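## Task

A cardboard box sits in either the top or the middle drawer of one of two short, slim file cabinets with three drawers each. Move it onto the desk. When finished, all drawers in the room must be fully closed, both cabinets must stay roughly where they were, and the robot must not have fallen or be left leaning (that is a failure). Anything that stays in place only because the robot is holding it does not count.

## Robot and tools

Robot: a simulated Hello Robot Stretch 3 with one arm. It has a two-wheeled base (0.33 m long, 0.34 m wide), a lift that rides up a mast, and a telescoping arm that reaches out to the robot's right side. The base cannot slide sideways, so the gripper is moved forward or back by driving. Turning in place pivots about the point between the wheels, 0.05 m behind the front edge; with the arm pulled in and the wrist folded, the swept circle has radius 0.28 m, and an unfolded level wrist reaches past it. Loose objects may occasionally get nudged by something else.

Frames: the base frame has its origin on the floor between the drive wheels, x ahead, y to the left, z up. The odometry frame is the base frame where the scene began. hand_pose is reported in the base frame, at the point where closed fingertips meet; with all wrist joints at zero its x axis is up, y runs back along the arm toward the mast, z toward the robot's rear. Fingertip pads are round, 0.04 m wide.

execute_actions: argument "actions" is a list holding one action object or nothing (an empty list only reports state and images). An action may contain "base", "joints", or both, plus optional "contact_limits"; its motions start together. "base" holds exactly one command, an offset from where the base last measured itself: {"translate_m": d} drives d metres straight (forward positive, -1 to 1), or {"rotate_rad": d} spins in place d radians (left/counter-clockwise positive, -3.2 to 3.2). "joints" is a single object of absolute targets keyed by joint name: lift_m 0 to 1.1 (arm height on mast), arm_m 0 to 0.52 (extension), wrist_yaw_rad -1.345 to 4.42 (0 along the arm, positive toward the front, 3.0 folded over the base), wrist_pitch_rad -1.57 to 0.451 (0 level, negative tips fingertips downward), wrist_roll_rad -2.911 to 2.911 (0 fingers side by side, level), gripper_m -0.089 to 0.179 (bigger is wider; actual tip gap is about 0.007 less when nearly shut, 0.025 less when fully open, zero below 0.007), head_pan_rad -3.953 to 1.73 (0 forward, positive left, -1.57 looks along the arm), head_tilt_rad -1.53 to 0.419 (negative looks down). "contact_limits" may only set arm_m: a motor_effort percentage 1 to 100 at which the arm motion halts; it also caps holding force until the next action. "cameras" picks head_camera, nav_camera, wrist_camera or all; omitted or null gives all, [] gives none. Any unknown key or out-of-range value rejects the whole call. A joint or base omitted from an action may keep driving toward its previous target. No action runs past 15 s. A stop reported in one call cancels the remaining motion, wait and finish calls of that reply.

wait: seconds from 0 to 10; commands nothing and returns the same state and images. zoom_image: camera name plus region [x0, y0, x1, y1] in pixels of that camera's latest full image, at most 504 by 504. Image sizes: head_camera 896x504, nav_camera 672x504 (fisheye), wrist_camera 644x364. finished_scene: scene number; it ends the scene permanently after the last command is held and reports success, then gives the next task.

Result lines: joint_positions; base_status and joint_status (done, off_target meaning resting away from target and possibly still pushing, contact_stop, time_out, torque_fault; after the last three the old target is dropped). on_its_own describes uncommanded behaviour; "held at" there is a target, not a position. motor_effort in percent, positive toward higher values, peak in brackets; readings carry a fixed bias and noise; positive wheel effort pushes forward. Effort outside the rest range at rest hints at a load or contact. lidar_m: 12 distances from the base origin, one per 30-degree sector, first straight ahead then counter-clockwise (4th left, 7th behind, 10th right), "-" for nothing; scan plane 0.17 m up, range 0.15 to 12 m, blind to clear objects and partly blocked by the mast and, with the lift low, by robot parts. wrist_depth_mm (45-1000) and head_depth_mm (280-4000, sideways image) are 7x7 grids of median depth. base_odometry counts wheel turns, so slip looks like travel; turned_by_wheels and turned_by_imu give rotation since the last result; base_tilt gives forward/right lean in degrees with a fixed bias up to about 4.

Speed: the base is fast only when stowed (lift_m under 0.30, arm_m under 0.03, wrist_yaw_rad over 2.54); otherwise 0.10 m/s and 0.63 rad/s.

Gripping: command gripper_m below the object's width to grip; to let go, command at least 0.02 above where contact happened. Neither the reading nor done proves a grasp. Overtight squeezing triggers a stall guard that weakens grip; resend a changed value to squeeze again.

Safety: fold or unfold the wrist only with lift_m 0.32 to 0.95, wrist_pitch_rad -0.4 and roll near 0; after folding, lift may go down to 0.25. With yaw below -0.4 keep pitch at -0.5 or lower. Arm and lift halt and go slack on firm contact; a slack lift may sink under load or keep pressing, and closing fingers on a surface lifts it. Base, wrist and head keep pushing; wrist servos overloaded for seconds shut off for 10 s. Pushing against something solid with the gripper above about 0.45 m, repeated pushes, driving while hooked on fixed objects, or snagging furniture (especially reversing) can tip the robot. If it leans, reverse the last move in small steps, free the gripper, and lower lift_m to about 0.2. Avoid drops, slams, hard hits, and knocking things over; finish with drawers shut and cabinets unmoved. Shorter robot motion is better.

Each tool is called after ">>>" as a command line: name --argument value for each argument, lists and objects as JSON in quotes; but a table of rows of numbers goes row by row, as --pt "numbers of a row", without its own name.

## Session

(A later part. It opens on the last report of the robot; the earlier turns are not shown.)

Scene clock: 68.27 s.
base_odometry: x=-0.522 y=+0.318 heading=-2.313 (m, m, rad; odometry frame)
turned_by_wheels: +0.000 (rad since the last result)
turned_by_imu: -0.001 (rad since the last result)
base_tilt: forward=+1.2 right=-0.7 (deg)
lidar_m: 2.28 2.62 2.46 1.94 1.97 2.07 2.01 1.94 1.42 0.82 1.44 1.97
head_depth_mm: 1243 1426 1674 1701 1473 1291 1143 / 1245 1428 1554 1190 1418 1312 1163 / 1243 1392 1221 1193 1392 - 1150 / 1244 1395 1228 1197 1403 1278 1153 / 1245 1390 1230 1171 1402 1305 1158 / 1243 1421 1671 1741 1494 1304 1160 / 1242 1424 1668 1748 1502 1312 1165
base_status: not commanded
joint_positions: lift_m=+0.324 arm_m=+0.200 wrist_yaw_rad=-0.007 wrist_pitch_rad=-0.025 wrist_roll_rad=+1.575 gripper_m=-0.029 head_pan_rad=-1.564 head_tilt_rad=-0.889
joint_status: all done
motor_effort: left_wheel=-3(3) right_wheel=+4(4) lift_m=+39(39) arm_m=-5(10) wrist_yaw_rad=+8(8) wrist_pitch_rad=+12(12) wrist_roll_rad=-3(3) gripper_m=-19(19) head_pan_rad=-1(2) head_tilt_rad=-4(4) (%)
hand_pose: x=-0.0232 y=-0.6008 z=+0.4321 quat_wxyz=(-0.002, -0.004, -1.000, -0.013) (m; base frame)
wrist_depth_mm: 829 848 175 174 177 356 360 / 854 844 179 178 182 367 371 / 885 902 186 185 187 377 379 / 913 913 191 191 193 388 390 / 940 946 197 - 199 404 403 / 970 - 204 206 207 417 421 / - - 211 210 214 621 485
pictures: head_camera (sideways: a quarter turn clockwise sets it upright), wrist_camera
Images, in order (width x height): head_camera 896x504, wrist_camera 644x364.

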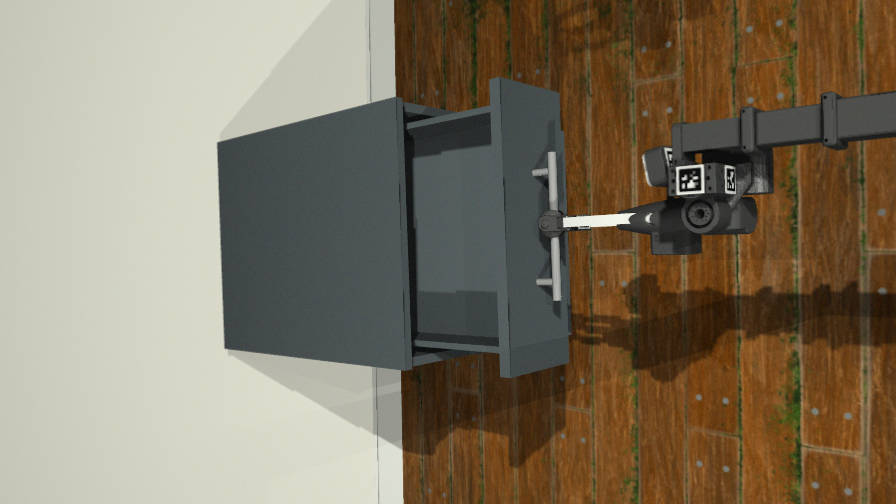

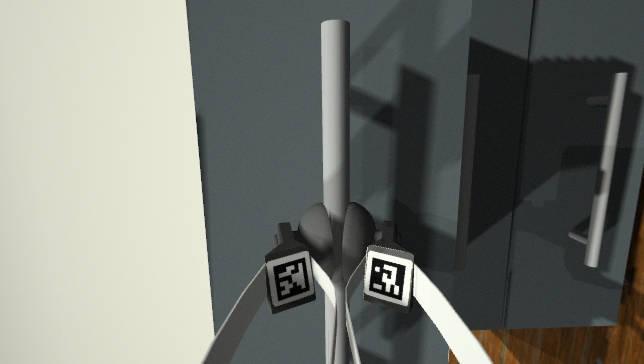

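>>> execute_actions --actions '[{"joints": {"arm_m": 0.07, "head_tilt_rad": -1.05}, "contact_limits": {"arm_m": 18}}]' --cameras '["head_camera"]'

Scene clock: 71.93 s.
base_odometry: x=-0.522 y=+0.318 heading=-2.313 (m, m, rad; odometry frame)
turned_by_wheels: +0.000 (rad since the last result)
turned_by_imu: -0.001 (rad since the last result)
base_tilt: forward=+1.1 right=-0.7 (deg)
lidar_m: 2.28 2.61 2.47 1.94 1.97 2.07 2.01 1.93 1.42 0.82 1.43 1.97
head_depth_mm: 1335 1571 1730 1520 1359 1229 1123 / 1329 1500 1213 1015 1345 1242 - / 1313 1189 1184 1079 1348 - 1159 / 1317 1195 1185 1088 1345 1215 1145 / 1319 1201 1167 1069 1345 1234 1125 / 1327 1530 1713 1538 1377 1238 1129 / 1328 1562 1739 1547 1374 1238 1131
base_status: not commanded
joint_positions: lift_m=+0.324 arm_m=+0.070 wrist_yaw_rad=-0.014 wrist_pitch_rad=-0.027 wrist_roll_rad=+1.575 gripper_m=-0.029 head_pan_rad=-1.564 head_tilt_rad=-1.037
joint_status: all done
on_its_own: wrist_yaw_rad is at rest, and its effort (+14) is outside its rest range (-12 to +12)
motor_effort: left_wheel=-3(4) right_wheel=+5(5) lift_m=+39(39) arm_m=-4(9) wrist_yaw_rad=+14(14) wrist_pitch_rad=+13(13) wrist_roll_rad=-3(3) gripper_m=-19(19) head_pan_rad=-2(2) head_tilt_rad=-6(19) (%)
contact_limits: arm_m 18 (drawing in: default 27, maximum 44; extending or still: default 36, maximum 59)
hand_pose: x=-0.0249 y=-0.4708 z=+0.4317 quat_wxyz=(-0.002, -0.007, -1.000, -0.014) (m; base frame)
wrist_depth_mm: 935 957 175 176 178 488 486 / 999 - 180 180 183 493 496 / - - 186 186 189 500 496 / - - 190 191 194 522 501 / - - 197 - 199 540 495 / - - 204 205 208 651 510 / - - 211 209 213 696 503
pictures: head_camera (sideways: a quarter turn clockwise sets it upright)
Images, in order (width x height): head_camera 896x504.

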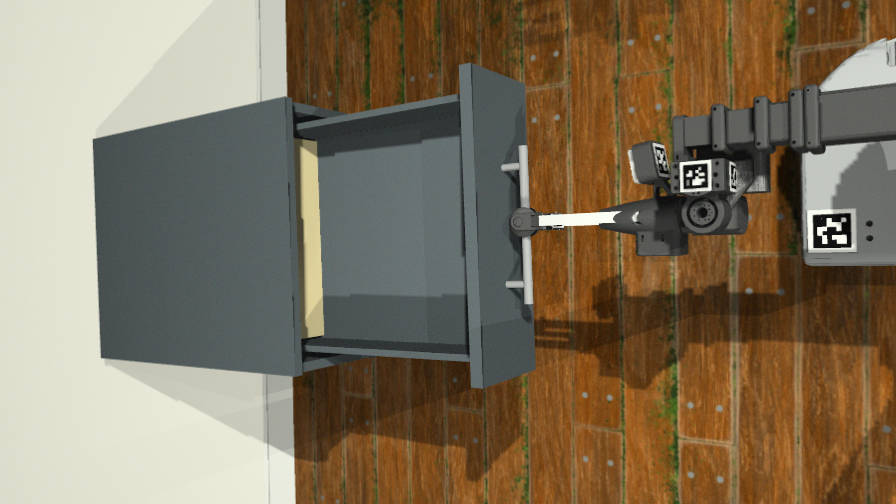

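>>> execute_actions --actions '[{"base": {"translate_m": -0.008}, "joints": {"arm_m": 0.0}, "contact_limits": {"arm_m": 18}}]' --cameras '["head_camera"]'

Scene clock: 75.37 s.
base_odometry: x=-0.517 y=+0.323 heading=-2.313 (m, m, rad; odometry frame)
turned_by_wheels: +0.000 (rad since the last result)
turned_by_imu: -0.001 (rad since the last result)
base_tilt: forward=+1.3 right=-0.8 (deg)
lidar_m: 2.29 2.62 2.47 1.93 1.97 2.07 2.00 1.93 1.42 0.82 1.43 1.97
head_depth_mm: 1337 1575 1726 1520 1360 1226 1125 / 1335 1494 1632 1072 1322 1225 - / 1309 1191 1164 1082 1321 1264 - / 1317 1195 1165 1084 1325 1252 1136 / 1318 1202 1159 1072 1329 1236 1124 / 1328 1529 1722 1540 1354 1237 1128 / 1326 1568 1747 1546 1377 1240 1126
base_status: done
joint_positions: lift_m=+0.324 arm_m=+0.000 wrist_yaw_rad=+0.002 wrist_pitch_rad=-0.023 wrist_roll_rad=+1.575 gripper_m=-0.029 head_pan_rad=-1.564 head_tilt_rad=-1.037
joint_status: all done
motor_effort: left_wheel=-2(9) right_wheel=+1(3) lift_m=+40(39) arm_m=-3(4) wrist_yaw_rad=-1(15) wrist_pitch_rad=+11(13) wrist_roll_rad=-3(3) gripper_m=-13(19) head_pan_rad=-2(3) head_tilt_rad=-5(5) (%)
contact_limits: arm_m 18 (drawing in: default 27, maximum 44; extending or still: default 36, maximum 59)
hand_pose: x=-0.0207 y=-0.4009 z=+0.4325 quat_wxyz=(-0.002, +0.001, -1.000, -0.012) (m; base frame)
wrist_depth_mm: - - 214 213 216 556 494 / - - 220 218 222 559 500 / - - 229 227 230 568 503 / - - 236 234 236 593 499 / - - 244 239 247 621 500 / - - - - - 749 507 / - - - 259 263 742 508
pictures: head_camera (sideways: a quarter turn clockwise sets it upright)
Images, in order (width x height): head_camera 896x504.

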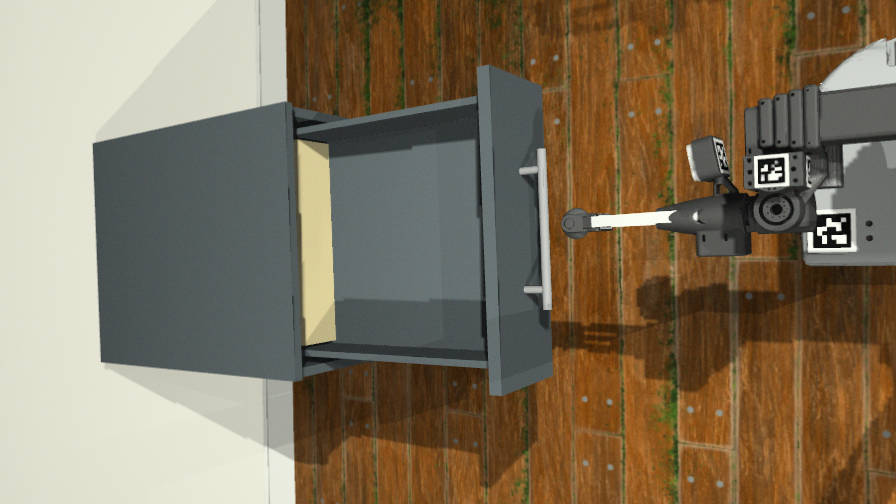

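>>> zoom_image --camera "head_camera" --region '[270, 60, 570, 400]'

Region (270, 60, 570, 400) of head_camera's 896x504 image, scaled by 1.482, with more detail than that image has; it fills the left 445 columns of this view, and the rest is white.

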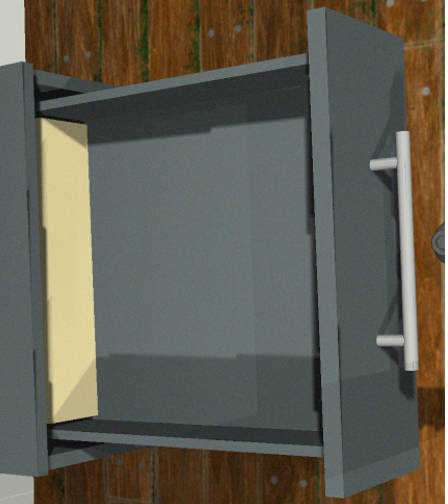

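>>> execute_actions --actions '[{"joints": {"gripper_m": 0.055}}]' --cameras '["wrist_camera"]'

>>> execute_actions --actions '[{"joints": {"arm_m": 0.40}, "contact_limits": {"arm_m": 22}}]' --cameras '["head_camera", "wrist_camera"]'

Scene clock: 84.03 s.
base_odometry: x=-0.517 y=+0.323 heading=-2.313 (m, m, rad; odometry frame)
turned_by_wheels: +0.000 (rad since the last result)
turned_by_imu: -0.001 (rad since the last result)
base_tilt: forward=+1.2 right=-0.7 (deg)
lidar_m: 2.29 2.62 2.47 1.94 1.97 2.07 2.00 1.93 1.42 0.82 1.43 1.97
head_depth_mm: 1328 1570 1727 1521 1354 1226 1125 / 1335 1500 1632 1072 1322 1226 - / 1307 1192 1162 1081 1326 1263 - / 1312 1198 1166 1085 1323 1254 1141 / 1325 1201 1153 1067 1327 1234 1123 / 1328 1527 1721 1534 1355 1237 1126 / 1324 1563 1742 1543 1376 1241 1127
base_status: not commanded
joint_positions: lift_m=+0.324 arm_m=+0.000 wrist_yaw_rad=+0.002 wrist_pitch_rad=-0.023 wrist_roll_rad=+1.575 gripper_m=+0.055 head_pan_rad=-1.564 head_tilt_rad=-1.037
joint_status: all done
motor_effort: left_wheel=-1(2) right_wheel=+1(1) lift_m=+39(40) arm_m=-4(3) wrist_yaw_rad=-2(1) wrist_pitch_rad=+11(11) wrist_roll_rad=-3(3) gripper_m=+1(81) head_pan_rad=-2(1) head_tilt_rad=-6(6) (%)
hand_pose: x=-0.0207 y=-0.4009 z=+0.4325 quat_wxyz=(-0.002, +0.001, -1.000, -0.012) (m; base frame)
wrist_depth_mm: - - 214 214 216 545 495 / - - 220 219 223 553 504 / - - 228 226 229 569 505 / - - 235 235 237 598 503 / - - - 243 245 620 506 / - - - 251 253 705 505 / - - 261 258 264 749 511
pictures: wrist_camera
Images, in order (width x height): wrist_camera 644x364.

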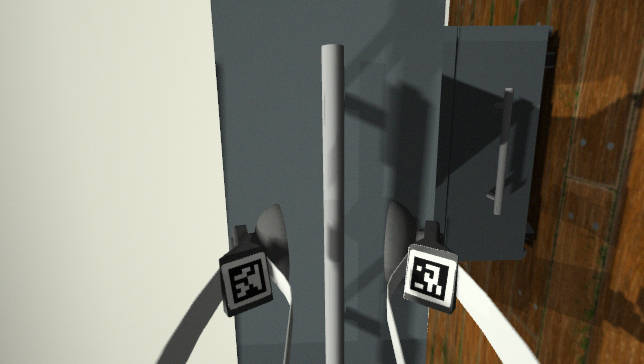

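Scene clock: 88.17 s.
base_odometry: x=-0.517 y=+0.323 heading=-2.313 (m, m, rad; odometry frame)
turned_by_wheels: +0.000 (rad since the last result)
turned_by_imu: -0.001 (rad since the last result)
base_tilt: forward=+1.1 right=-0.7 (deg)
lidar_m: 2.29 2.62 2.46 1.94 1.97 2.07 2.00 1.94 1.43 0.82 1.43 1.97
head_depth_mm: 1335 1574 1723 1519 1357 1224 1125 / 1331 1502 1633 1511 1356 1241 - / 1307 1192 1126 1313 1367 1226 1158 / 1309 1190 1102 1455 1367 1234 1142 / 1317 1198 1116 1458 1369 1234 1125 / 1324 1532 1717 1540 1369 1238 1127 / 1326 1565 1740 1539 1374 1241 1131
base_status: not commanded
joint_positions: lift_m=+0.324 arm_m=+0.400 wrist_yaw_rad=+0.002 wrist_pitch_rad=-0.019 wrist_roll_rad=+1.575 gripper_m=+0.055 head_pan_rad=-1.564 head_tilt_rad=-1.039
joint_status: all done
motor_effort: left_wheel=-2(3) right_wheel=+1(3) lift_m=+39(39) arm_m=+4(8) wrist_yaw_rad=-1(1) wrist_pitch_rad=+9(11) wrist_roll_rad=-3(3) gripper_m=+0(1) head_pan_rad=-2(2) head_tilt_rad=-5(5) (%)
contact_limits: arm_m 22 (drawing in: default 27, maximum 44; extending or still: default 36, maximum 59)
hand_pose: x=-0.0208 y=-0.8004 z=+0.4336 quat_wxyz=(-0.002, +0.001, -1.000, -0.010) (m; base frame)
wrist_depth_mm: 653 657 164 165 166 168 169 / 669 675 170 170 172 173 174 / 696 704 176 174 177 179 180 / 719 723 180 180 182 185 186 / 750 751 185 186 188 191 192 / 775 772 192 192 196 197 197 / 808 813 199 199 202 202 204
pictures: head_camera (sideways: a quarter turn clockwise sets it upright), wrist_camera
Images, in order (width x height): head_camera 896x504, wrist_camera 644x364.

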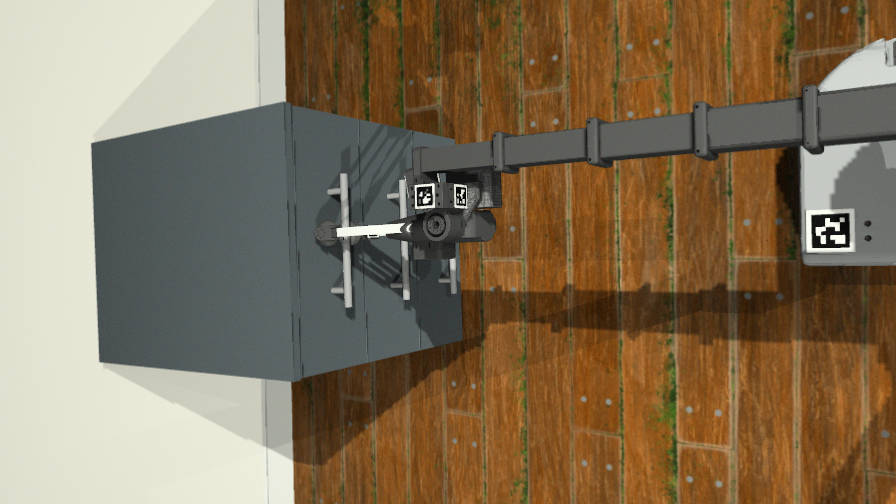

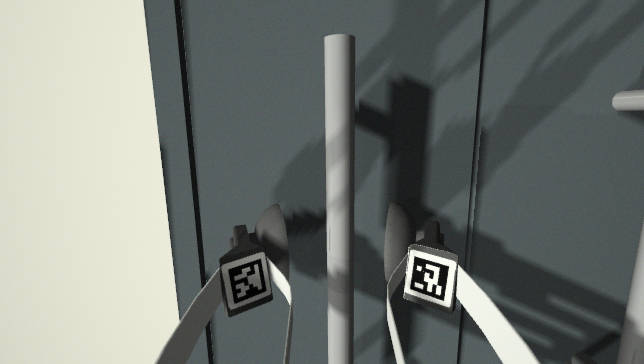

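>>> execute_actions --actions '[{"joints": {"arm_m": 0.425}, "contact_limits": {"arm_m": 14}}]' --cameras '[]'

Scene clock: 90.50 s.
base_odometry: x=-0.517 y=+0.323 heading=-2.313 (m, m, rad; odometry frame)
turned_by_wheels: +0.000 (rad since the last result)
turned_by_imu: +0.000 (rad since the last result)
base_tilt: forward=+1.2 right=-0.6 (deg)
lidar_m: 2.29 2.61 2.46 1.93 1.97 2.07 2.00 1.93 1.42 0.82 1.43 1.97
head_depth_mm: 1332 1569 1726 1514 1355 1228 1125 / 1333 1495 1635 1511 1360 1239 - / 1311 1184 1120 1308 1363 1232 1156 / 1308 1190 1115 1452 1367 1233 1150 / 1318 1197 1116 1465 1369 1238 1128 / 1325 1529 1717 1539 1370 1236 1127 / 1327 1564 1739 1540 1377 1242 1127
base_status: not commanded
joint_positions: lift_m=+0.324 arm_m=+0.403 wrist_yaw_rad=+0.002 wrist_pitch_rad=-0.015 wrist_roll_rad=+1.575 gripper_m=+0.055 head_pan_rad=-1.564 head_tilt_rad=-1.039
joint_status: arm_m contact_stop (moved +0.003 of +0.025)
on_its_own: arm_m is slack since a contact_stop, until your next command for it (your +0.425 is given up)
motor_effort: left_wheel=-2(2) right_wheel=+2(2) lift_m=+39(39) arm_m=+1(13) wrist_yaw_rad=-1(1) wrist_pitch_rad=+7(9) wrist_roll_rad=-3(3) gripper_m=+0(1) head_pan_rad=-2(1) head_tilt_rad=-5(5) (%)
contact_limits: arm_m 14 (drawing in: default 27, maximum 44; extending or still: default 36, maximum 59)
hand_pose: x=-0.0209 y=-0.8035 z=+0.4346 quat_wxyz=(-0.002, +0.001, -1.000, -0.008) (m; base frame)
wrist_depth_mm: 649 652 162 162 163 165 166 / 674 678 167 166 168 170 170 / 688 699 172 172 174 175 177 / 721 717 177 177 180 181 182 / 751 753 182 183 184 186 188 / 772 785 190 189 193 193 194 / 819 811 196 196 199 202 201
pictures: none
No camera images: the call's "cameras" was empty. Leave "cameras" out to get every camera's image.

>>> execute_actions --actions '[{"joints": {"arm_m": 0.32, "gripper_m": 0.07}}]' --cameras '[]'

>>> execute_actions --actions '[{"joints": {"lift_m": 0.158}}]' --cameras '["wrist_camera"]'

Scene clock: 94.30 s.
base_odometry: x=-0.517 y=+0.323 heading=-2.313 (m, m, rad; odometry frame)
turned_by_wheels: +0.000 (rad since the last result)
turned_by_imu: -0.001 (rad since the last result)
base_tilt: forward=+1.2 right=-0.7 (deg)
lidar_m: 2.30 2.62 2.46 1.94 1.97 2.07 2.00 1.93 1.42 0.82 1.43 1.97
head_depth_mm: 1333 1574 1727 1519 1353 1225 1123 / 1331 1496 1632 1494 1357 1236 - / 1309 1190 1121 1379 1347 1228 1157 / 1312 1192 1116 1376 1363 1234 1147 / 1309 1195 1114 1461 1371 1234 1123 / 1331 1531 1718 1542 1368 1237 1126 / 1326 1566 1733 1546 1373 1241 1127
base_status: not commanded
joint_positions: lift_m=+0.324 arm_m=+0.320 wrist_yaw_rad=+0.002 wrist_pitch_rad=-0.018 wrist_roll_rad=+1.575 gripper_m=+0.070 head_pan_rad=-1.564 head_tilt_rad=-1.039
joint_status: all done
motor_effort: left_wheel=-2(2) right_wheel=+1(2) lift_m=+39(40) arm_m=-4(4) wrist_yaw_rad=-1(0) wrist_pitch_rad=+9(9) wrist_roll_rad=-3(3) gripper_m=+0(59) head_pan_rad=-1(2) head_tilt_rad=-5(5) (%)
hand_pose: x=-0.0209 y=-0.7210 z=+0.4339 quat_wxyz=(-0.002, +0.001, -1.000, -0.009) (m; base frame)
wrist_depth_mm: 720 727 237 237 241 243 244 / 756 761 245 245 248 249 251 / 787 770 255 254 256 258 260 / 798 806 263 261 263 265 267 / 816 831 814 270 270 274 277 / 865 870 - 279 283 281 286 / 899 891 294 288 291 293 297
pictures: none
No camera images: the call's "cameras" was empty. Leave "cameras" out to get every camera's image.

Scene clock: 96.63 s.
base_odometry: x=-0.517 y=+0.323 heading=-2.313 (m, m, rad; odometry frame)
turned_by_wheels: +0.000 (rad since the last result)
turned_by_imu: +0.000 (rad since the last result)
base_tilt: forward=+1.1 right=-0.7 (deg)
lidar_m: 2.30 2.62 2.47 1.94 1.97 2.07 2.01 1.94 1.42 0.82 1.43 1.97
head_depth_mm: 1328 1578 1720 1519 1354 1223 1121 / 1334 1492 1638 1500 1358 1226 1146 / 1304 1191 1127 1442 1323 1234 - / 1315 1192 1123 1429 1343 1235 1146 / 1317 1195 1116 1453 1367 1237 1125 / 1327 1532 1724 1540 1370 1237 1126 / 1330 1564 1735 1542 1376 1243 1132
base_status: not commanded
joint_positions: lift_m=+0.158 arm_m=+0.320 wrist_yaw_rad=+0.002 wrist_pitch_rad=-0.018 wrist_roll_rad=+1.575 gripper_m=+0.070 head_pan_rad=-1.564 head_tilt_rad=-1.039
joint_status: all done
motor_effort: left_wheel=-2(2) right_wheel=+2(1) lift_m=+38(38) arm_m=-4(3) wrist_yaw_rad=+0(1) wrist_pitch_rad=+9(9) wrist_roll_rad=-3(3) gripper_m=+0(1) head_pan_rad=-3(2) head_tilt_rad=-5(5) (%)
hand_pose: x=-0.0209 y=-0.7210 z=+0.2679 quat_wxyz=(-0.002, +0.001, -1.000, -0.009) (m; base frame)
wrist_depth_mm: 234 237 236 239 240 242 246 / 239 244 243 245 248 249 252 / 247 250 251 254 258 256 263 / 254 258 260 260 264 264 270 / 264 266 268 268 270 272 281 / 273 272 - 278 283 281 289 / 286 281 289 288 291 293 298
pictures: wrist_camera
Images, in order (width x height): wrist_camera 644x364.

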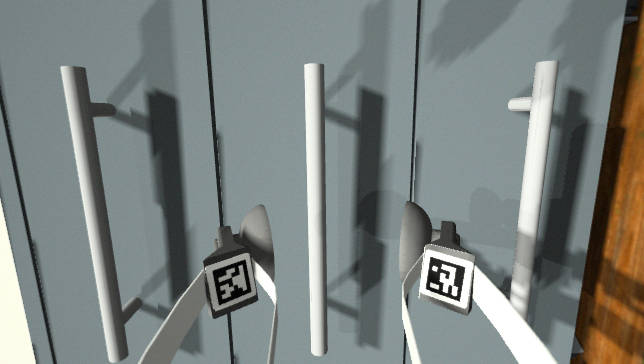

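>>> execute_actions --actions '[{"joints": {"lift_m": 0.166, "arm_m": 0.39}, "contact_limits": {"arm_m": 15}}]' --cameras '["wrist_camera"]'

>>> execute_actions --actions '[{"joints": {"gripper_m": -0.03}}]' --cameras '["wrist_camera"]'

>>> execute_actions --actions '[{"joints": {"arm_m": 0.08}, "contact_limits": {"arm_m": 18}}]' --cameras '["head_camera"]'

Scene clock: 101.77 s.
base_odometry: x=-0.517 y=+0.323 heading=-2.313 (m, m, rad; odometry frame)
turned_by_wheels: +0.000 (rad since the last result)
turned_by_imu: -0.001 (rad since the last result)
base_tilt: forward=+1.1 right=-0.7 (deg)
lidar_m: 2.29 2.63 2.46 1.94 1.97 2.07 2.00 1.93 1.42 0.82 1.43 1.97
head_depth_mm: 1330 1580 1722 1515 1355 1222 1125 / 1335 1494 1634 1505 1360 1231 1152 / 1304 1188 1124 1387 1344 1231 - / 1313 1193 1120 1384 1361 1232 1145 / 1318 1197 1111 1459 1376 1238 1127 / 1329 1532 1724 1543 1370 1244 1127 / 1330 1573 1737 1545 1375 1245 1126
base_status: not commanded
joint_positions: lift_m=+0.166 arm_m=+0.390 wrist_yaw_rad=+0.002 wrist_pitch_rad=-0.018 wrist_roll_rad=+1.575 gripper_m=+0.070 head_pan_rad=-1.564 head_tilt_rad=-1.039
joint_status: all done
motor_effort: left_wheel=-2(1) right_wheel=+1(1) lift_m=+50(52) arm_m=+4(4) wrist_yaw_rad=-1(0) wrist_pitch_rad=+9(8) wrist_roll_rad=-3(3) gripper_m=+1(1) head_pan_rad=-1(2) head_tilt_rad=-5(5) (%)
contact_limits: arm_m 15 (drawing in: default 27, maximum 44; extending or still: default 36, maximum 59)
hand_pose: x=-0.0209 y=-0.7904 z=+0.2755 quat_wxyz=(-0.002, +0.001, -1.000, -0.009) (m; base frame)
wrist_depth_mm: 171 172 173 175 176 177 179 / 177 177 179 179 182 183 184 / 182 183 184 184 186 188 189 / 187 188 190 190 193 195 194 / 194 194 194 196 197 201 202 / 200 201 - 203 208 209 206 / 206 207 209 210 213 215 214
pictures: wrist_camera
Images, in order (width x height): wrist_camera 644x364.

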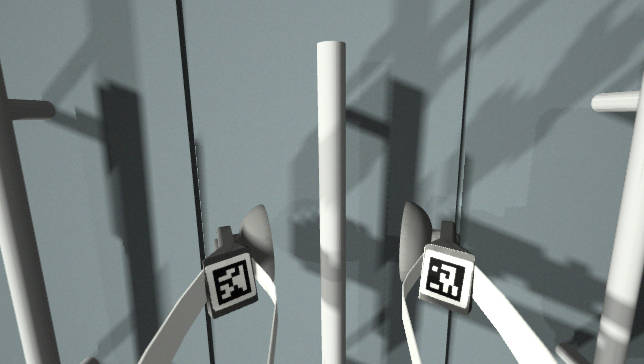

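Scene clock: 103.27 s.
base_odometry: x=-0.517 y=+0.323 heading=-2.313 (m, m, rad; odometry frame)
turned_by_wheels: +0.000 (rad since the last result)
turned_by_imu: +0.000 (rad since the last result)
base_tilt: forward=+1.2 right=-0.5 (deg)
lidar_m: 2.29 2.62 2.47 1.94 1.97 2.08 2.00 1.93 1.42 0.82 1.43 1.97
head_depth_mm: 1335 1581 1724 1518 1356 1225 1123 / 1331 1502 1639 1502 1358 1226 1150 / 1305 1188 1124 1384 1344 1234 - / 1319 1191 1124 1389 1364 1236 1141 / 1314 1194 1115 1455 1372 1236 1129 / 1324 1520 1720 1532 1369 1237 1130 / 1324 1569 1732 1536 1372 1241 1128
base_status: not commanded
joint_positions: lift_m=+0.166 arm_m=+0.390 wrist_yaw_rad=+0.001 wrist_pitch_rad=-0.016 wrist_roll_rad=+1.575 gripper_m=-0.029 head_pan_rad=-1.564 head_tilt_rad=-1.039
joint_status: all done
motor_effort: left_wheel=-2(2) right_wheel=+1(1) lift_m=+50(50) arm_m=+4(4) wrist_yaw_rad=+0(1) wrist_pitch_rad=+8(8) wrist_roll_rad=-3(3) gripper_m=-18(91) head_pan_rad=-1(1) head_tilt_rad=-5(5) (%)
hand_pose: x=-0.0210 y=-0.7905 z=+0.2761 quat_wxyz=(-0.002, +0.001, -1.000, -0.008) (m; base frame)
wrist_depth_mm: 172 171 174 173 175 177 178 / 177 178 179 179 181 182 183 / 181 183 185 184 188 189 188 / 187 188 190 189 193 195 194 / 194 195 196 - 199 202 201 / 199 201 202 206 209 208 206 / 206 208 210 211 213 215 214
pictures: wrist_camera
Images, in order (width x height): wrist_camera 644x364.

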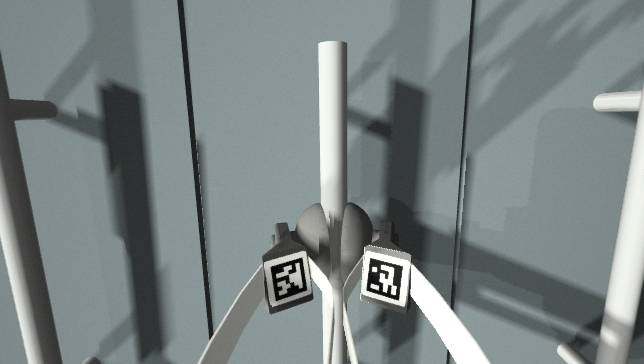

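Scene clock: 106.77 s.
base_odometry: x=-0.517 y=+0.323 heading=-2.313 (m, m, rad; odometry frame)
turned_by_wheels: +0.000 (rad since the last result)
turned_by_imu: -0.001 (rad since the last result)
base_tilt: forward=+1.2 right=-0.7 (deg)
lidar_m: 2.29 2.62 2.47 1.94 1.97 2.07 2.00 1.93 1.42 0.82 1.43 1.97
head_depth_mm: 1339 1579 1731 1523 1364 1226 1123 / 1328 1502 1631 1505 1360 1227 - / 1308 1187 1122 1437 1362 - - / 1314 1193 1118 1429 1365 1218 1144 / 1316 1194 1115 1459 1369 1236 1125 / 1331 1533 1717 1538 1373 1239 1128 / 1331 1567 1739 1548 1373 1243 1130
base_status: not commanded
joint_positions: lift_m=+0.166 arm_m=+0.080 wrist_yaw_rad=+0.001 wrist_pitch_rad=-0.018 wrist_roll_rad=+1.575 gripper_m=-0.029 head_pan_rad=-1.564 head_tilt_rad=-1.039
joint_status: all done
motor_effort: left_wheel=-2(2) right_wheel=+1(1) lift_m=+49(49) arm_m=-5(8) wrist_yaw_rad=+0(1) wrist_pitch_rad=+9(8) wrist_roll_rad=-3(3) gripper_m=-13(18) head_pan_rad=-1(1) head_tilt_rad=-5(5) (%)
contact_limits: arm_m 18 (drawing in: default 27, maximum 44; extending or still: default 36, maximum 59)
hand_pose: x=-0.0210 y=-0.4810 z=+0.2756 quat_wxyz=(-0.002, +0.001, -1.000, -0.009) (m; base frame)
wrist_depth_mm: 948 944 458 465 467 462 319 / 980 991 469 474 477 473 321 / - - 486 484 489 474 323 / - - 501 503 504 481 324 / - - 519 513 524 481 323 / - - 530 - 605 486 327 / - - - - - 484 328
pictures: head_camera (sideways: a quarter turn clockwise sets it upright)
Images, in order (width x height): head_camera 896x504.

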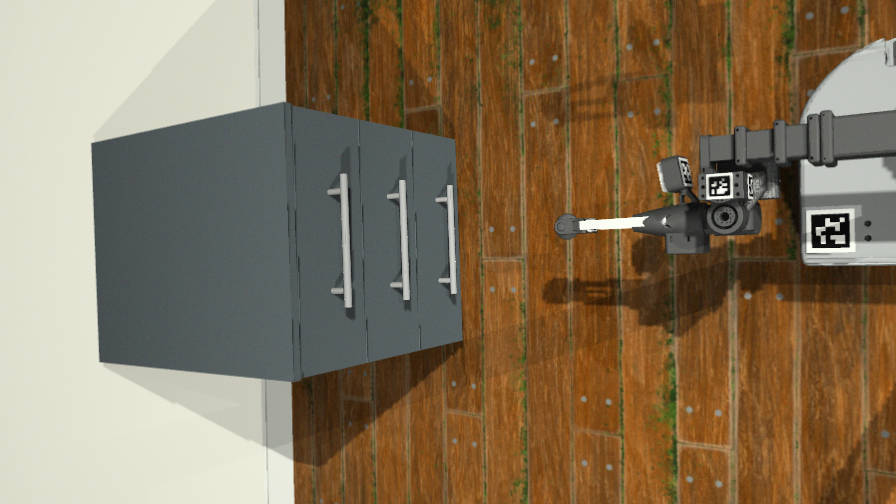

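>>> execute_actions --actions '[{"joints": {"gripper_m": 0.05, "arm_m": 0.30, "lift_m": 0.168}}]' --cameras '[]'

>>> execute_actions --actions '[{"joints": {"arm_m": 0.399}, "contact_limits": {"arm_m": 14}}]' --cameras '["wrist_camera"]'

>>> execute_actions --actions '[{"joints": {"gripper_m": -0.065}}]' --cameras '["wrist_camera"]'

>>> execute_actions --actions '[{"joints": {"arm_m": 0.37}}]' --cameras '["head_camera", "wrist_camera"]'

Scene clock: 113.60 s.
base_odometry: x=-0.517 y=+0.323 heading=-2.313 (m, m, rad; odometry frame)
turned_by_wheels: +0.000 (rad since the last result)
turned_by_imu: -0.001 (rad since the last result)
base_tilt: forward=+1.1 right=-0.6 (deg)
lidar_m: 2.29 2.62 2.46 1.94 1.98 2.07 2.00 1.93 1.43 0.82 1.43 1.97
head_depth_mm: 1329 1582 1729 1517 1355 1225 1127 / 1323 1501 1628 1501 1359 1228 - / 1302 1189 1127 1437 1377 1234 - / 1313 1194 1118 1427 1345 1231 1144 / 1313 1196 1118 1462 1368 1234 1123 / 1332 1526 1721 1533 1372 1239 1128 / 1333 1565 1733 1541 1371 1240 1130
base_status: not commanded
joint_positions: lift_m=+0.168 arm_m=+0.300 wrist_yaw_rad=+0.001 wrist_pitch_rad=-0.018 wrist_roll_rad=+1.575 gripper_m=+0.050 head_pan_rad=-1.564 head_tilt_rad=-1.039
joint_status: all done
motor_effort: left_wheel=-1(2) right_wheel=+1(1) lift_m=+50(52) arm_m=+4(4) wrist_yaw_rad=-1(0) wrist_pitch_rad=+8(9) wrist_roll_rad=-3(3) gripper_m=+0(79) head_pan_rad=-1(1) head_tilt_rad=-5(5) (%)
hand_pose: x=-0.0210 y=-0.7004 z=+0.2775 quat_wxyz=(-0.002, +0.001, -1.000, -0.009) (m; base frame)
wrist_depth_mm: 252 254 256 258 259 260 264 / 261 260 265 263 269 267 273 / 268 269 272 273 275 277 284 / 276 278 280 281 285 285 292 / 287 285 289 289 294 295 301 / 864 296 296 300 307 303 313 / 899 309 309 313 314 319 319
pictures: none
No camera images: the call's "cameras" was empty. Leave "cameras" out to get every camera's image.

Scene clock: 115.57 s.
base_odometry: x=-0.517 y=+0.323 heading=-2.313 (m, m, rad; odometry frame)
turned_by_wheels: +0.000 (rad since the last result)
turned_by_imu: +0.000 (rad since the last result)
base_tilt: forward=+1.2 right=-0.7 (deg)
lidar_m: 2.29 2.62 2.47 1.94 1.96 2.07 2.00 1.94 1.42 0.82 1.43 1.98
head_depth_mm: 1334 1578 1721 1523 1354 1225 1126 / 1332 1499 1631 1500 1362 1228 - / 1306 1186 1126 1382 1344 1233 - / 1315 1193 1123 1381 1366 1229 1143 / 1317 1200 1116 1450 1369 1233 1126 / 1333 1528 1714 1541 1368 1239 1128 / 1332 1564 1740 1550 1377 1239 1130
base_status: not commanded
joint_positions: lift_m=+0.168 arm_m=+0.399 wrist_yaw_rad=+0.001 wrist_pitch_rad=-0.018 wrist_roll_rad=+1.575 gripper_m=+0.050 head_pan_rad=-1.564 head_tilt_rad=-1.039
joint_status: all done
motor_effort: left_wheel=-2(1) right_wheel=+1(1) lift_m=+49(50) arm_m=+4(1) wrist_yaw_rad=+0(0) wrist_pitch_rad=+9(9) wrist_roll_rad=-3(3) gripper_m=+1(1) head_pan_rad=-1(1) head_tilt_rad=-5(5) (%)
contact_limits: arm_m 14 (drawing in: default 27, maximum 44; extending or still: default 36, maximum 59)
hand_pose: x=-0.0210 y=-0.7994 z=+0.2775 quat_wxyz=(-0.002, +0.001, -1.000, -0.009) (m; base frame)
wrist_depth_mm: 163 164 165 166 168 169 170 / 168 169 170 170 173 174 175 / 173 174 176 176 178 179 181 / 179 180 181 181 184 186 187 / 184 185 187 187 189 192 193 / 191 192 194 193 198 197 200 / 197 199 202 201 205 206 205
pictures: wrist_camera
Images, in order (width x height): wrist_camera 644x364.

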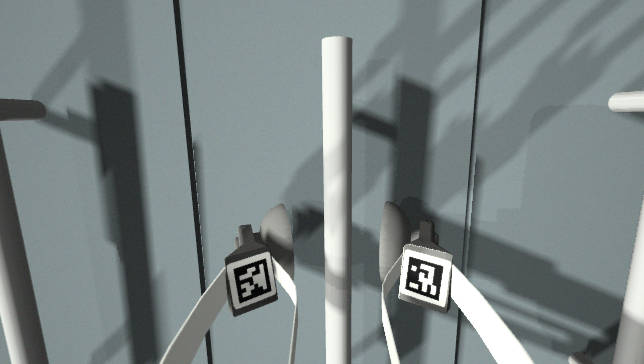

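Scene clock: 117.20 s.
base_odometry: x=-0.517 y=+0.323 heading=-2.313 (m, m, rad; odometry frame)
turned_by_wheels: +0.000 (rad since the last result)
turned_by_imu: +0.000 (rad since the last result)
base_tilt: forward=+1.2 right=-0.6 (deg)
lidar_m: 2.29 2.61 2.46 1.94 1.97 2.07 2.00 1.94 1.42 0.82 1.43 1.97
head_depth_mm: 1331 1577 1733 1515 1356 1224 1125 / 1331 1499 1629 1500 1359 1231 - / 1308 1191 1124 1385 1345 1228 - / 1309 1191 1117 1377 1361 1230 1144 / 1318 1195 1112 1427 1372 1231 1127 / 1326 1531 1725 1545 1367 1237 1126 / 1324 1566 1732 1540 1377 1242 1133
base_status: not commanded
joint_positions: lift_m=+0.168 arm_m=+0.399 wrist_yaw_rad=+0.001 wrist_pitch_rad=-0.020 wrist_roll_rad=+1.575 gripper_m=-0.063 head_pan_rad=-1.564 head_tilt_rad=-1.039
joint_status: all done
motor_effort: left_wheel=-2(2) right_wheel=+1(1) lift_m=+50(50) arm_m=+0(4) wrist_yaw_rad=+0(1) wrist_pitch_rad=+9(10) wrist_roll_rad=-3(3) gripper_m=-34(100) head_pan_rad=-1(2) head_tilt_rad=-5(5) (%)
hand_pose: x=-0.0210 y=-0.7996 z=+0.2770 quat_wxyz=(-0.002, +0.001, -1.000, -0.011) (m; base frame)
wrist_depth_mm: 162 164 162 162 165 168 170 / 168 168 167 166 169 173 175 / 173 174 172 171 175 179 181 / 178 179 177 178 181 184 186 / 183 185 184 147 187 192 192 / 190 191 190 193 194 198 199 / 197 198 199 198 200 206 205
pictures: wrist_camera
Images, in order (width x height): wrist_camera 644x364.

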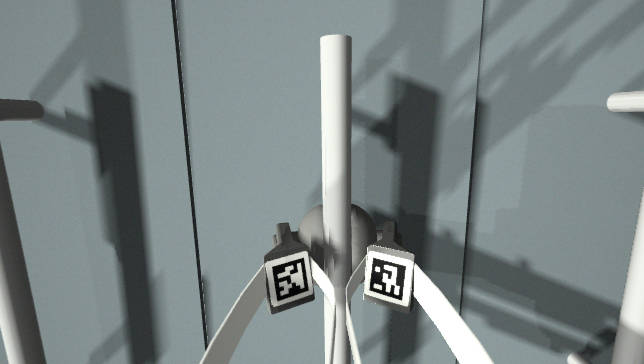

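Scene clock: 118.40 s.
base_odometry: x=-0.517 y=+0.323 heading=-2.313 (m, m, rad; odometry frame)
turned_by_wheels: +0.000 (rad since the last result)
turned_by_imu: +0.000 (rad since the last result)
base_tilt: forward=+1.3 right=-0.7 (deg)
lidar_m: 2.29 2.63 2.47 1.93 1.97 2.08 2.01 1.93 1.42 0.82 1.43 1.97
head_depth_mm: 1329 1570 1729 1516 1360 1223 1126 / 1333 1493 1632 1500 1357 1229 - / 1307 1185 1123 1381 1345 1230 - / 1311 1193 1121 1379 1341 1235 1142 / 1314 1199 1110 1422 1370 1238 1127 / 1331 1534 1710 1543 1370 1240 1126 / 1327 1566 1728 1550 1375 1244 1128
base_status: not commanded
joint_positions: lift_m=+0.168 arm_m=+0.370 wrist_yaw_rad=+0.000 wrist_pitch_rad=-0.020 wrist_roll_rad=+1.575 gripper_m=-0.056 head_pan_rad=-1.564 head_tilt_rad=-1.039
joint_status: all done
on_its_own: gripper_m is held at -0.058, not at your -0.065, by its stall guard, which is still easing
motor_effort: left_wheel=-2(2) right_wheel=+1(1) lift_m=+50(50) arm_m=-6(7) wrist_yaw_rad=+1(0) wrist_pitch_rad=+10(10) wrist_roll_rad=-3(3) gripper_m=-30(34) head_pan_rad=-2(2) head_tilt_rad=-5(5) (%)
hand_pose: x=-0.0212 y=-0.7711 z=+0.2770 quat_wxyz=(-0.002, +0.000, -1.000, -0.011) (m; base frame)
wrist_depth_mm: 188 190 162 163 164 195 197 / 194 196 167 166 170 201 200 / 199 202 173 173 175 209 207 / 205 207 179 178 181 214 213 / 212 214 184 148 186 222 222 / 216 221 191 193 193 229 230 / 224 228 200 197 200 237 238
pictures: head_camera (sideways: a quarter turn clockwise sets it upright), wrist_camera
Images, in order (width x height): head_camera 896x504, wrist_camera 644x364.

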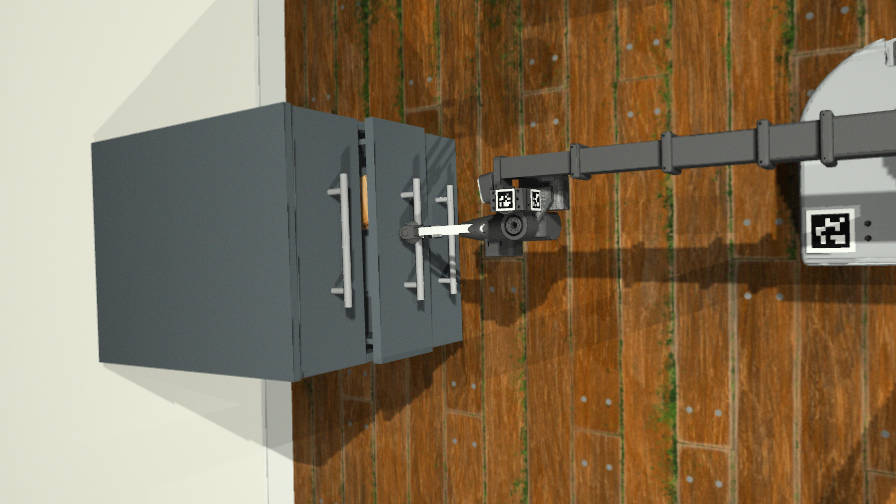

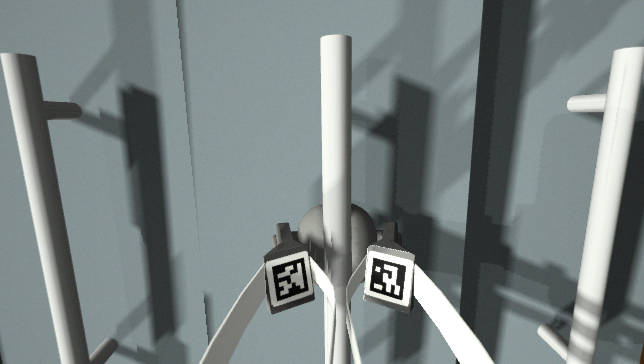

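>>> execute_actions --actions '[{"base": {"translate_m": -0.005}, "joints": {"arm_m": 0.10, "gripper_m": -0.04}, "contact_limits": {"arm_m": 18}}]' --cameras '["head_camera"]'

Scene clock: 123.07 s.
base_odometry: x=-0.513 y=+0.327 heading=-2.313 (m, m, rad; odometry frame)
turned_by_wheels: +0.000 (rad since the last result)
turned_by_imu: -0.001 (rad since the last result)
base_tilt: forward=+1.1 right=-0.7 (deg)
lidar_m: 2.29 2.63 2.46 1.94 1.97 2.06 2.00 1.93 1.42 0.82 1.43 1.97
head_depth_mm: 1331 1571 1733 1523 1355 1225 1125 / 1334 1500 1636 1497 1336 1227 - / 1312 1188 1125 1236 1302 - - / 1311 1195 1121 1244 1305 1220 1146 / 1318 1195 1115 1252 1317 1233 1125 / 1330 1520 1711 1538 1376 1239 1128 / 1329 1567 1729 1543 1379 1238 1129
base_status: done
joint_positions: lift_m=+0.168 arm_m=+0.100 wrist_yaw_rad=+0.003 wrist_pitch_rad=-0.024 wrist_roll_rad=+1.575 gripper_m=-0.030 head_pan_rad=-1.564 head_tilt_rad=-1.039
joint_status: gripper_m off_target (ended at -0.030, target -0.040); the others done
on_its_own: gripper_m is held at -0.031, not at your -0.040, by its stall guard, which is not easing now
motor_effort: left_wheel=-1(6) right_wheel=+0(6) lift_m=+50(49) arm_m=-4(8) wrist_yaw_rad=-2(13) wrist_pitch_rad=+11(12) wrist_roll_rad=-3(3) gripper_m=-20(24) head_pan_rad=-2(1) head_tilt_rad=-4(5) (%)
contact_limits: arm_m 18 (drawing in: default 27, maximum 44; extending or still: default 36, maximum 59)
hand_pose: x=-0.0206 y=-0.5009 z=+0.2760 quat_wxyz=(-0.002, +0.002, -1.000, -0.012) (m; base frame)
wrist_depth_mm: 917 912 163 164 166 414 320 / 935 454 168 167 171 438 321 / 991 973 174 173 176 443 321 / - - 179 179 183 450 324 / - - 186 149 188 477 324 / - - 191 154 193 483 326 / - - 202 198 203 457 324
pictures: head_camera (sideways: a quarter turn clockwise sets it upright)
Images, in order (width x height): head_camera 896x504.

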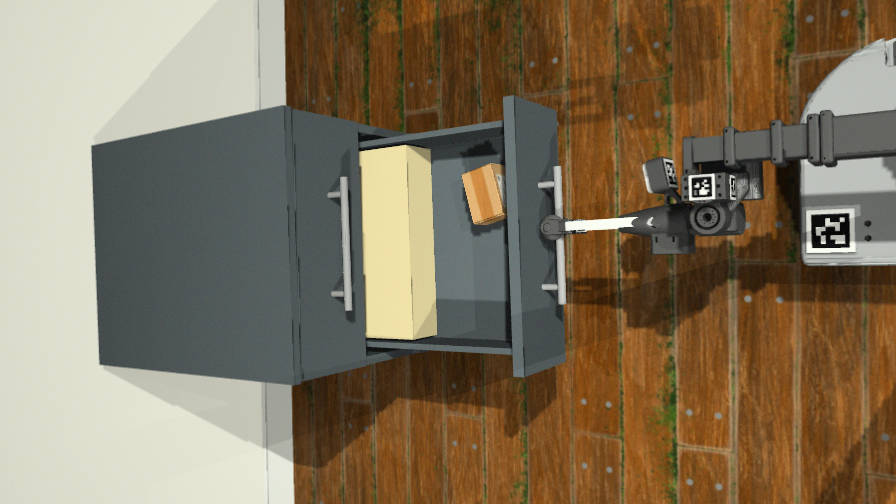

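>>> execute_actions --actions '[{"joints": {"gripper_m": 0.06}}]' --cameras '[]'

>>> execute_actions --actions '[{"joints": {"arm_m": 0.03}}]' --cameras '["head_camera"]'

>>> execute_actions --actions '[{"base": {"translate_m": -0.055}, "joints": {"lift_m": 0.60, "wrist_roll_rad": 0.0, "wrist_pitch_rad": -1.0, "gripper_m": 0.15}}]' --cameras '[]'

>>> execute_actions --actions '[{"joints": {"arm_m": 0.40, "wrist_pitch_rad": -1.57}}]' --cameras '["head_camera", "wrist_camera"]'

Scene clock: 130.70 s.
base_odometry: x=-0.513 y=+0.327 heading=-2.313 (m, m, rad; odometry frame)
turned_by_wheels: +0.000 (rad since the last result)
turned_by_imu: -0.001 (rad since the last result)
base_tilt: forward=+1.2 right=-0.7 (deg)
lidar_m: 2.30 2.63 2.46 1.94 1.97 2.07 2.00 1.93 1.42 0.82 1.43 1.97
head_depth_mm: 1330 1571 1725 1520 1354 1226 1124 / 1333 1490 1635 1500 1338 1226 - / 1305 1190 1123 1241 1300 - - / 1311 1194 1120 1244 1312 1218 1145 / 1318 1195 1114 1246 1306 1233 1125 / 1330 1534 1719 1540 1373 1241 1126 / 1327 1566 1732 1543 1378 1239 1126
base_status: not commanded
joint_positions: lift_m=+0.168 arm_m=+0.100 wrist_yaw_rad=+0.003 wrist_pitch_rad=-0.023 wrist_roll_rad=+1.575 gripper_m=+0.060 head_pan_rad=-1.564 head_tilt_rad=-1.039
joint_status: all done
motor_effort: left_wheel=+0(1) right_wheel=+0(1) lift_m=+49(50) arm_m=-3(5) wrist_yaw_rad=-2(2) wrist_pitch_rad=+11(12) wrist_roll_rad=-3(3) gripper_m=+1(81) head_pan_rad=-1(2) head_tilt_rad=-5(5) (%)
hand_pose: x=-0.0206 y=-0.5008 z=+0.2762 quat_wxyz=(-0.002, +0.001, -1.000, -0.012) (m; base frame)
wrist_depth_mm: 913 902 164 165 167 440 320 / 946 456 169 169 173 441 323 / 969 984 175 175 178 445 320 / - - 181 180 184 444 322 / - - 186 187 189 472 327 / - - 197 193 196 449 328 / - - 201 199 204 522 328
pictures: none
No camera images: the call's "cameras" was empty. Leave "cameras" out to get every camera's image.

Scene clock: 132.40 s.
base_odometry: x=-0.513 y=+0.327 heading=-2.313 (m, m, rad; odometry frame)
turned_by_wheels: +0.000 (rad since the last result)
turned_by_imu: +0.000 (rad since the last result)
base_tilt: forward=+1.3 right=-0.6 (deg)
lidar_m: 2.30 2.62 2.47 1.93 1.97 2.07 2.00 1.93 1.42 0.82 1.43 1.97
head_depth_mm: 1334 1576 1729 1526 1354 1227 1126 / 1332 1498 1638 1500 1342 1229 - / 1312 1189 1124 1240 1299 1244 - / 1316 1191 1119 1246 1303 1250 1137 / 1322 1198 1115 1246 1310 1237 1125 / 1329 1525 1719 1541 1373 1235 1128 / 1330 1565 1735 1543 1374 1243 1131
base_status: not commanded
joint_positions: lift_m=+0.168 arm_m=+0.030 wrist_yaw_rad=+0.002 wrist_pitch_rad=-0.023 wrist_roll_rad=+1.575 gripper_m=+0.060 head_pan_rad=-1.564 head_tilt_rad=-1.039
joint_status: all done
motor_effort: left_wheel=-1(1) right_wheel=+1(1) lift_m=+50(50) arm_m=-4(5) wrist_yaw_rad=-1(1) wrist_pitch_rad=+11(11) wrist_roll_rad=-3(3) gripper_m=+1(1) head_pan_rad=-1(2) head_tilt_rad=-5(5) (%)
hand_pose: x=-0.0208 y=-0.4309 z=+0.2763 quat_wxyz=(-0.002, +0.001, -1.000, -0.012) (m; base frame)
wrist_depth_mm: 971 981 232 230 234 469 322 / - - 238 236 240 470 322 / - - 246 243 248 476 323 / - - 254 251 258 480 324 / - - 562 261 266 478 324 / - - 571 270 273 451 328 / - - - 279 287 524 328
pictures: head_camera (sideways: a quarter turn clockwise sets it upright)
Images, in order (width x height): head_camera 896x504.

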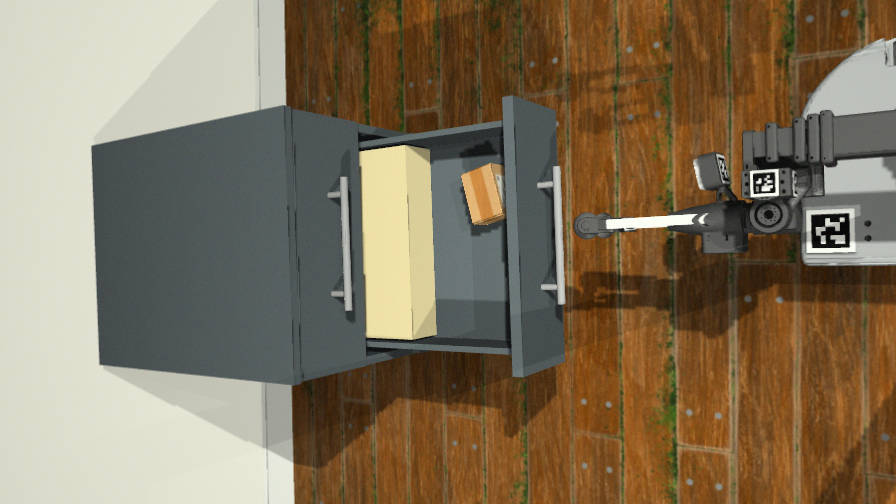

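Scene clock: 137.17 s.
base_odometry: x=-0.476 y=+0.368 heading=-2.313 (m, m, rad; odometry frame)
turned_by_wheels: +0.000 (rad since the last result)
turned_by_imu: -0.001 (rad since the last result)
base_tilt: forward=+1.2 right=-0.6 (deg)
lidar_m: 2.34 2.67 2.47 1.93 1.96 2.01 1.94 1.94 1.42 0.82 0.85 1.97
head_depth_mm: 1333 1573 1725 1518 1359 1241 - / 1329 1572 1731 1522 1371 - - / 1306 1194 1124 1245 1170 - 1160 / 1312 1199 1120 1246 1101 1221 1144 / 1315 1197 1116 1252 1312 1235 1131 / 1324 1258 1145 1492 1336 1237 1126 / 1329 1569 1736 1546 1373 1237 1127
base_status: done
joint_positions: lift_m=+0.600 arm_m=+0.030 wrist_yaw_rad=+0.002 wrist_pitch_rad=-1.005 wrist_roll_rad=+0.005 gripper_m=+0.150 head_pan_rad=-1.564 head_tilt_rad=-1.039
joint_status: all done
motor_effort: left_wheel=-2(6) right_wheel=+1(2) lift_m=+50(52) arm_m=-3(4) wrist_yaw_rad=-1(1) wrist_pitch_rad=+2(8) wrist_roll_rad=-3(5) gripper_m=+0(82) head_pan_rad=-2(2) head_tilt_rad=-5(5) (%)
hand_pose: x=-0.0214 y=-0.2922 z=+0.5093 quat_wxyz=(+0.619, +0.340, -0.621, -0.341) (m; base frame)
wrist_depth_mm: 867 851 581 581 810 837 831 / 822 446 412 416 433 788 783 / 749 750 536 729 745 741 737 / 715 721 710 693 691 700 692 / 670 678 675 673 666 664 659 / 646 - 638 635 629 640 632 / 616 608 606 608 605 600 599
pictures: none
No camera images: the call's "cameras" was empty. Leave "cameras" out to get every camera's image.

Scene clock: 141.10 s.
base_odometry: x=-0.476 y=+0.368 heading=-2.313 (m, m, rad; odometry frame)
turned_by_wheels: +0.000 (rad since the last result)
turned_by_imu: -0.001 (rad since the last result)
base_tilt: forward=+1.2 right=-0.7 (deg)
lidar_m: 2.35 2.68 2.47 1.93 1.97 2.01 1.94 1.94 1.42 0.82 0.85 1.97
head_depth_mm: 1333 1580 1723 1517 1366 1242 - / 1327 1576 1741 - 1349 1227 - / 1307 1216 - 1247 1301 1229 1156 / 1310 1188 1122 1230 1304 1234 1144 / 1311 1194 1117 1246 1304 1233 1123 / 1321 1261 1145 1489 1329 1237 1127 / 1327 1572 1743 1543 1375 1242 1130
base_status: not commanded
joint_positions: lift_m=+0.600 arm_m=+0.400 wrist_yaw_rad=+0.001 wrist_pitch_rad=-1.546 wrist_roll_rad=+0.004 gripper_m=+0.150 head_pan_rad=-1.564 head_tilt_rad=-1.039
joint_status: all done
joint sent to its limit — the command would take wrist_pitch_rad past its lower limit, so that joint was sent only as far as its limit.
motor_effort: left_wheel=-2(2) right_wheel=+1(1) lift_m=+50(50) arm_m=+4(5) wrist_yaw_rad=+0(1) wrist_pitch_rad=-3(5) wrist_roll_rad=-3(3) gripper_m=+1(0) head_pan_rad=-1(2) head_tilt_rad=-5(5) (%)
hand_pose: x=-0.0216 y=-0.5269 z=+0.4818 quat_wxyz=(+0.505, +0.493, -0.507, -0.495) (m; base frame)
wrist_depth_mm: 589 386 391 386 386 585 578 / 608 398 403 354 395 606 598 / 627 411 415 411 397 628 624 / 638 334 320 306 643 639 638 / 670 670 671 664 669 655 659 / 701 - 691 682 691 682 675 / 718 721 716 - 705 714 713
pictures: head_camera (sideways: a quarter turn clockwise sets it upright), wrist_camera
Images, in order (width x height): head_camera 896x504, wrist_camera 644x364.

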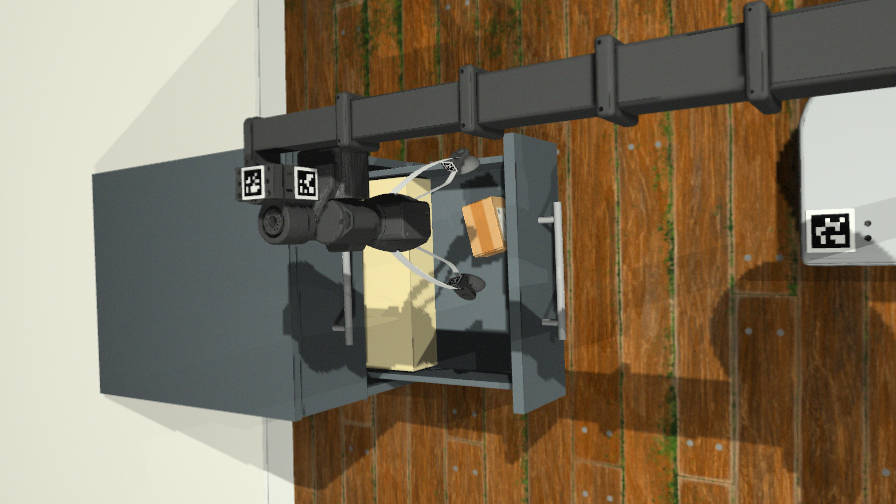

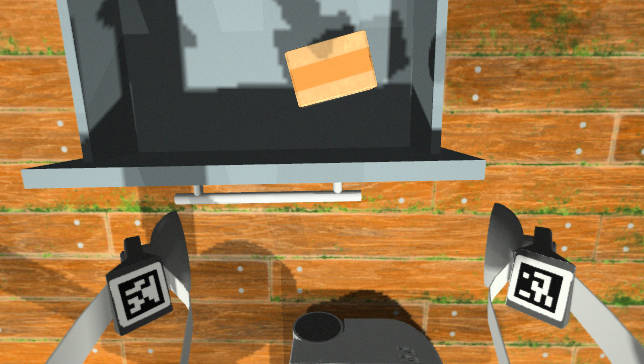

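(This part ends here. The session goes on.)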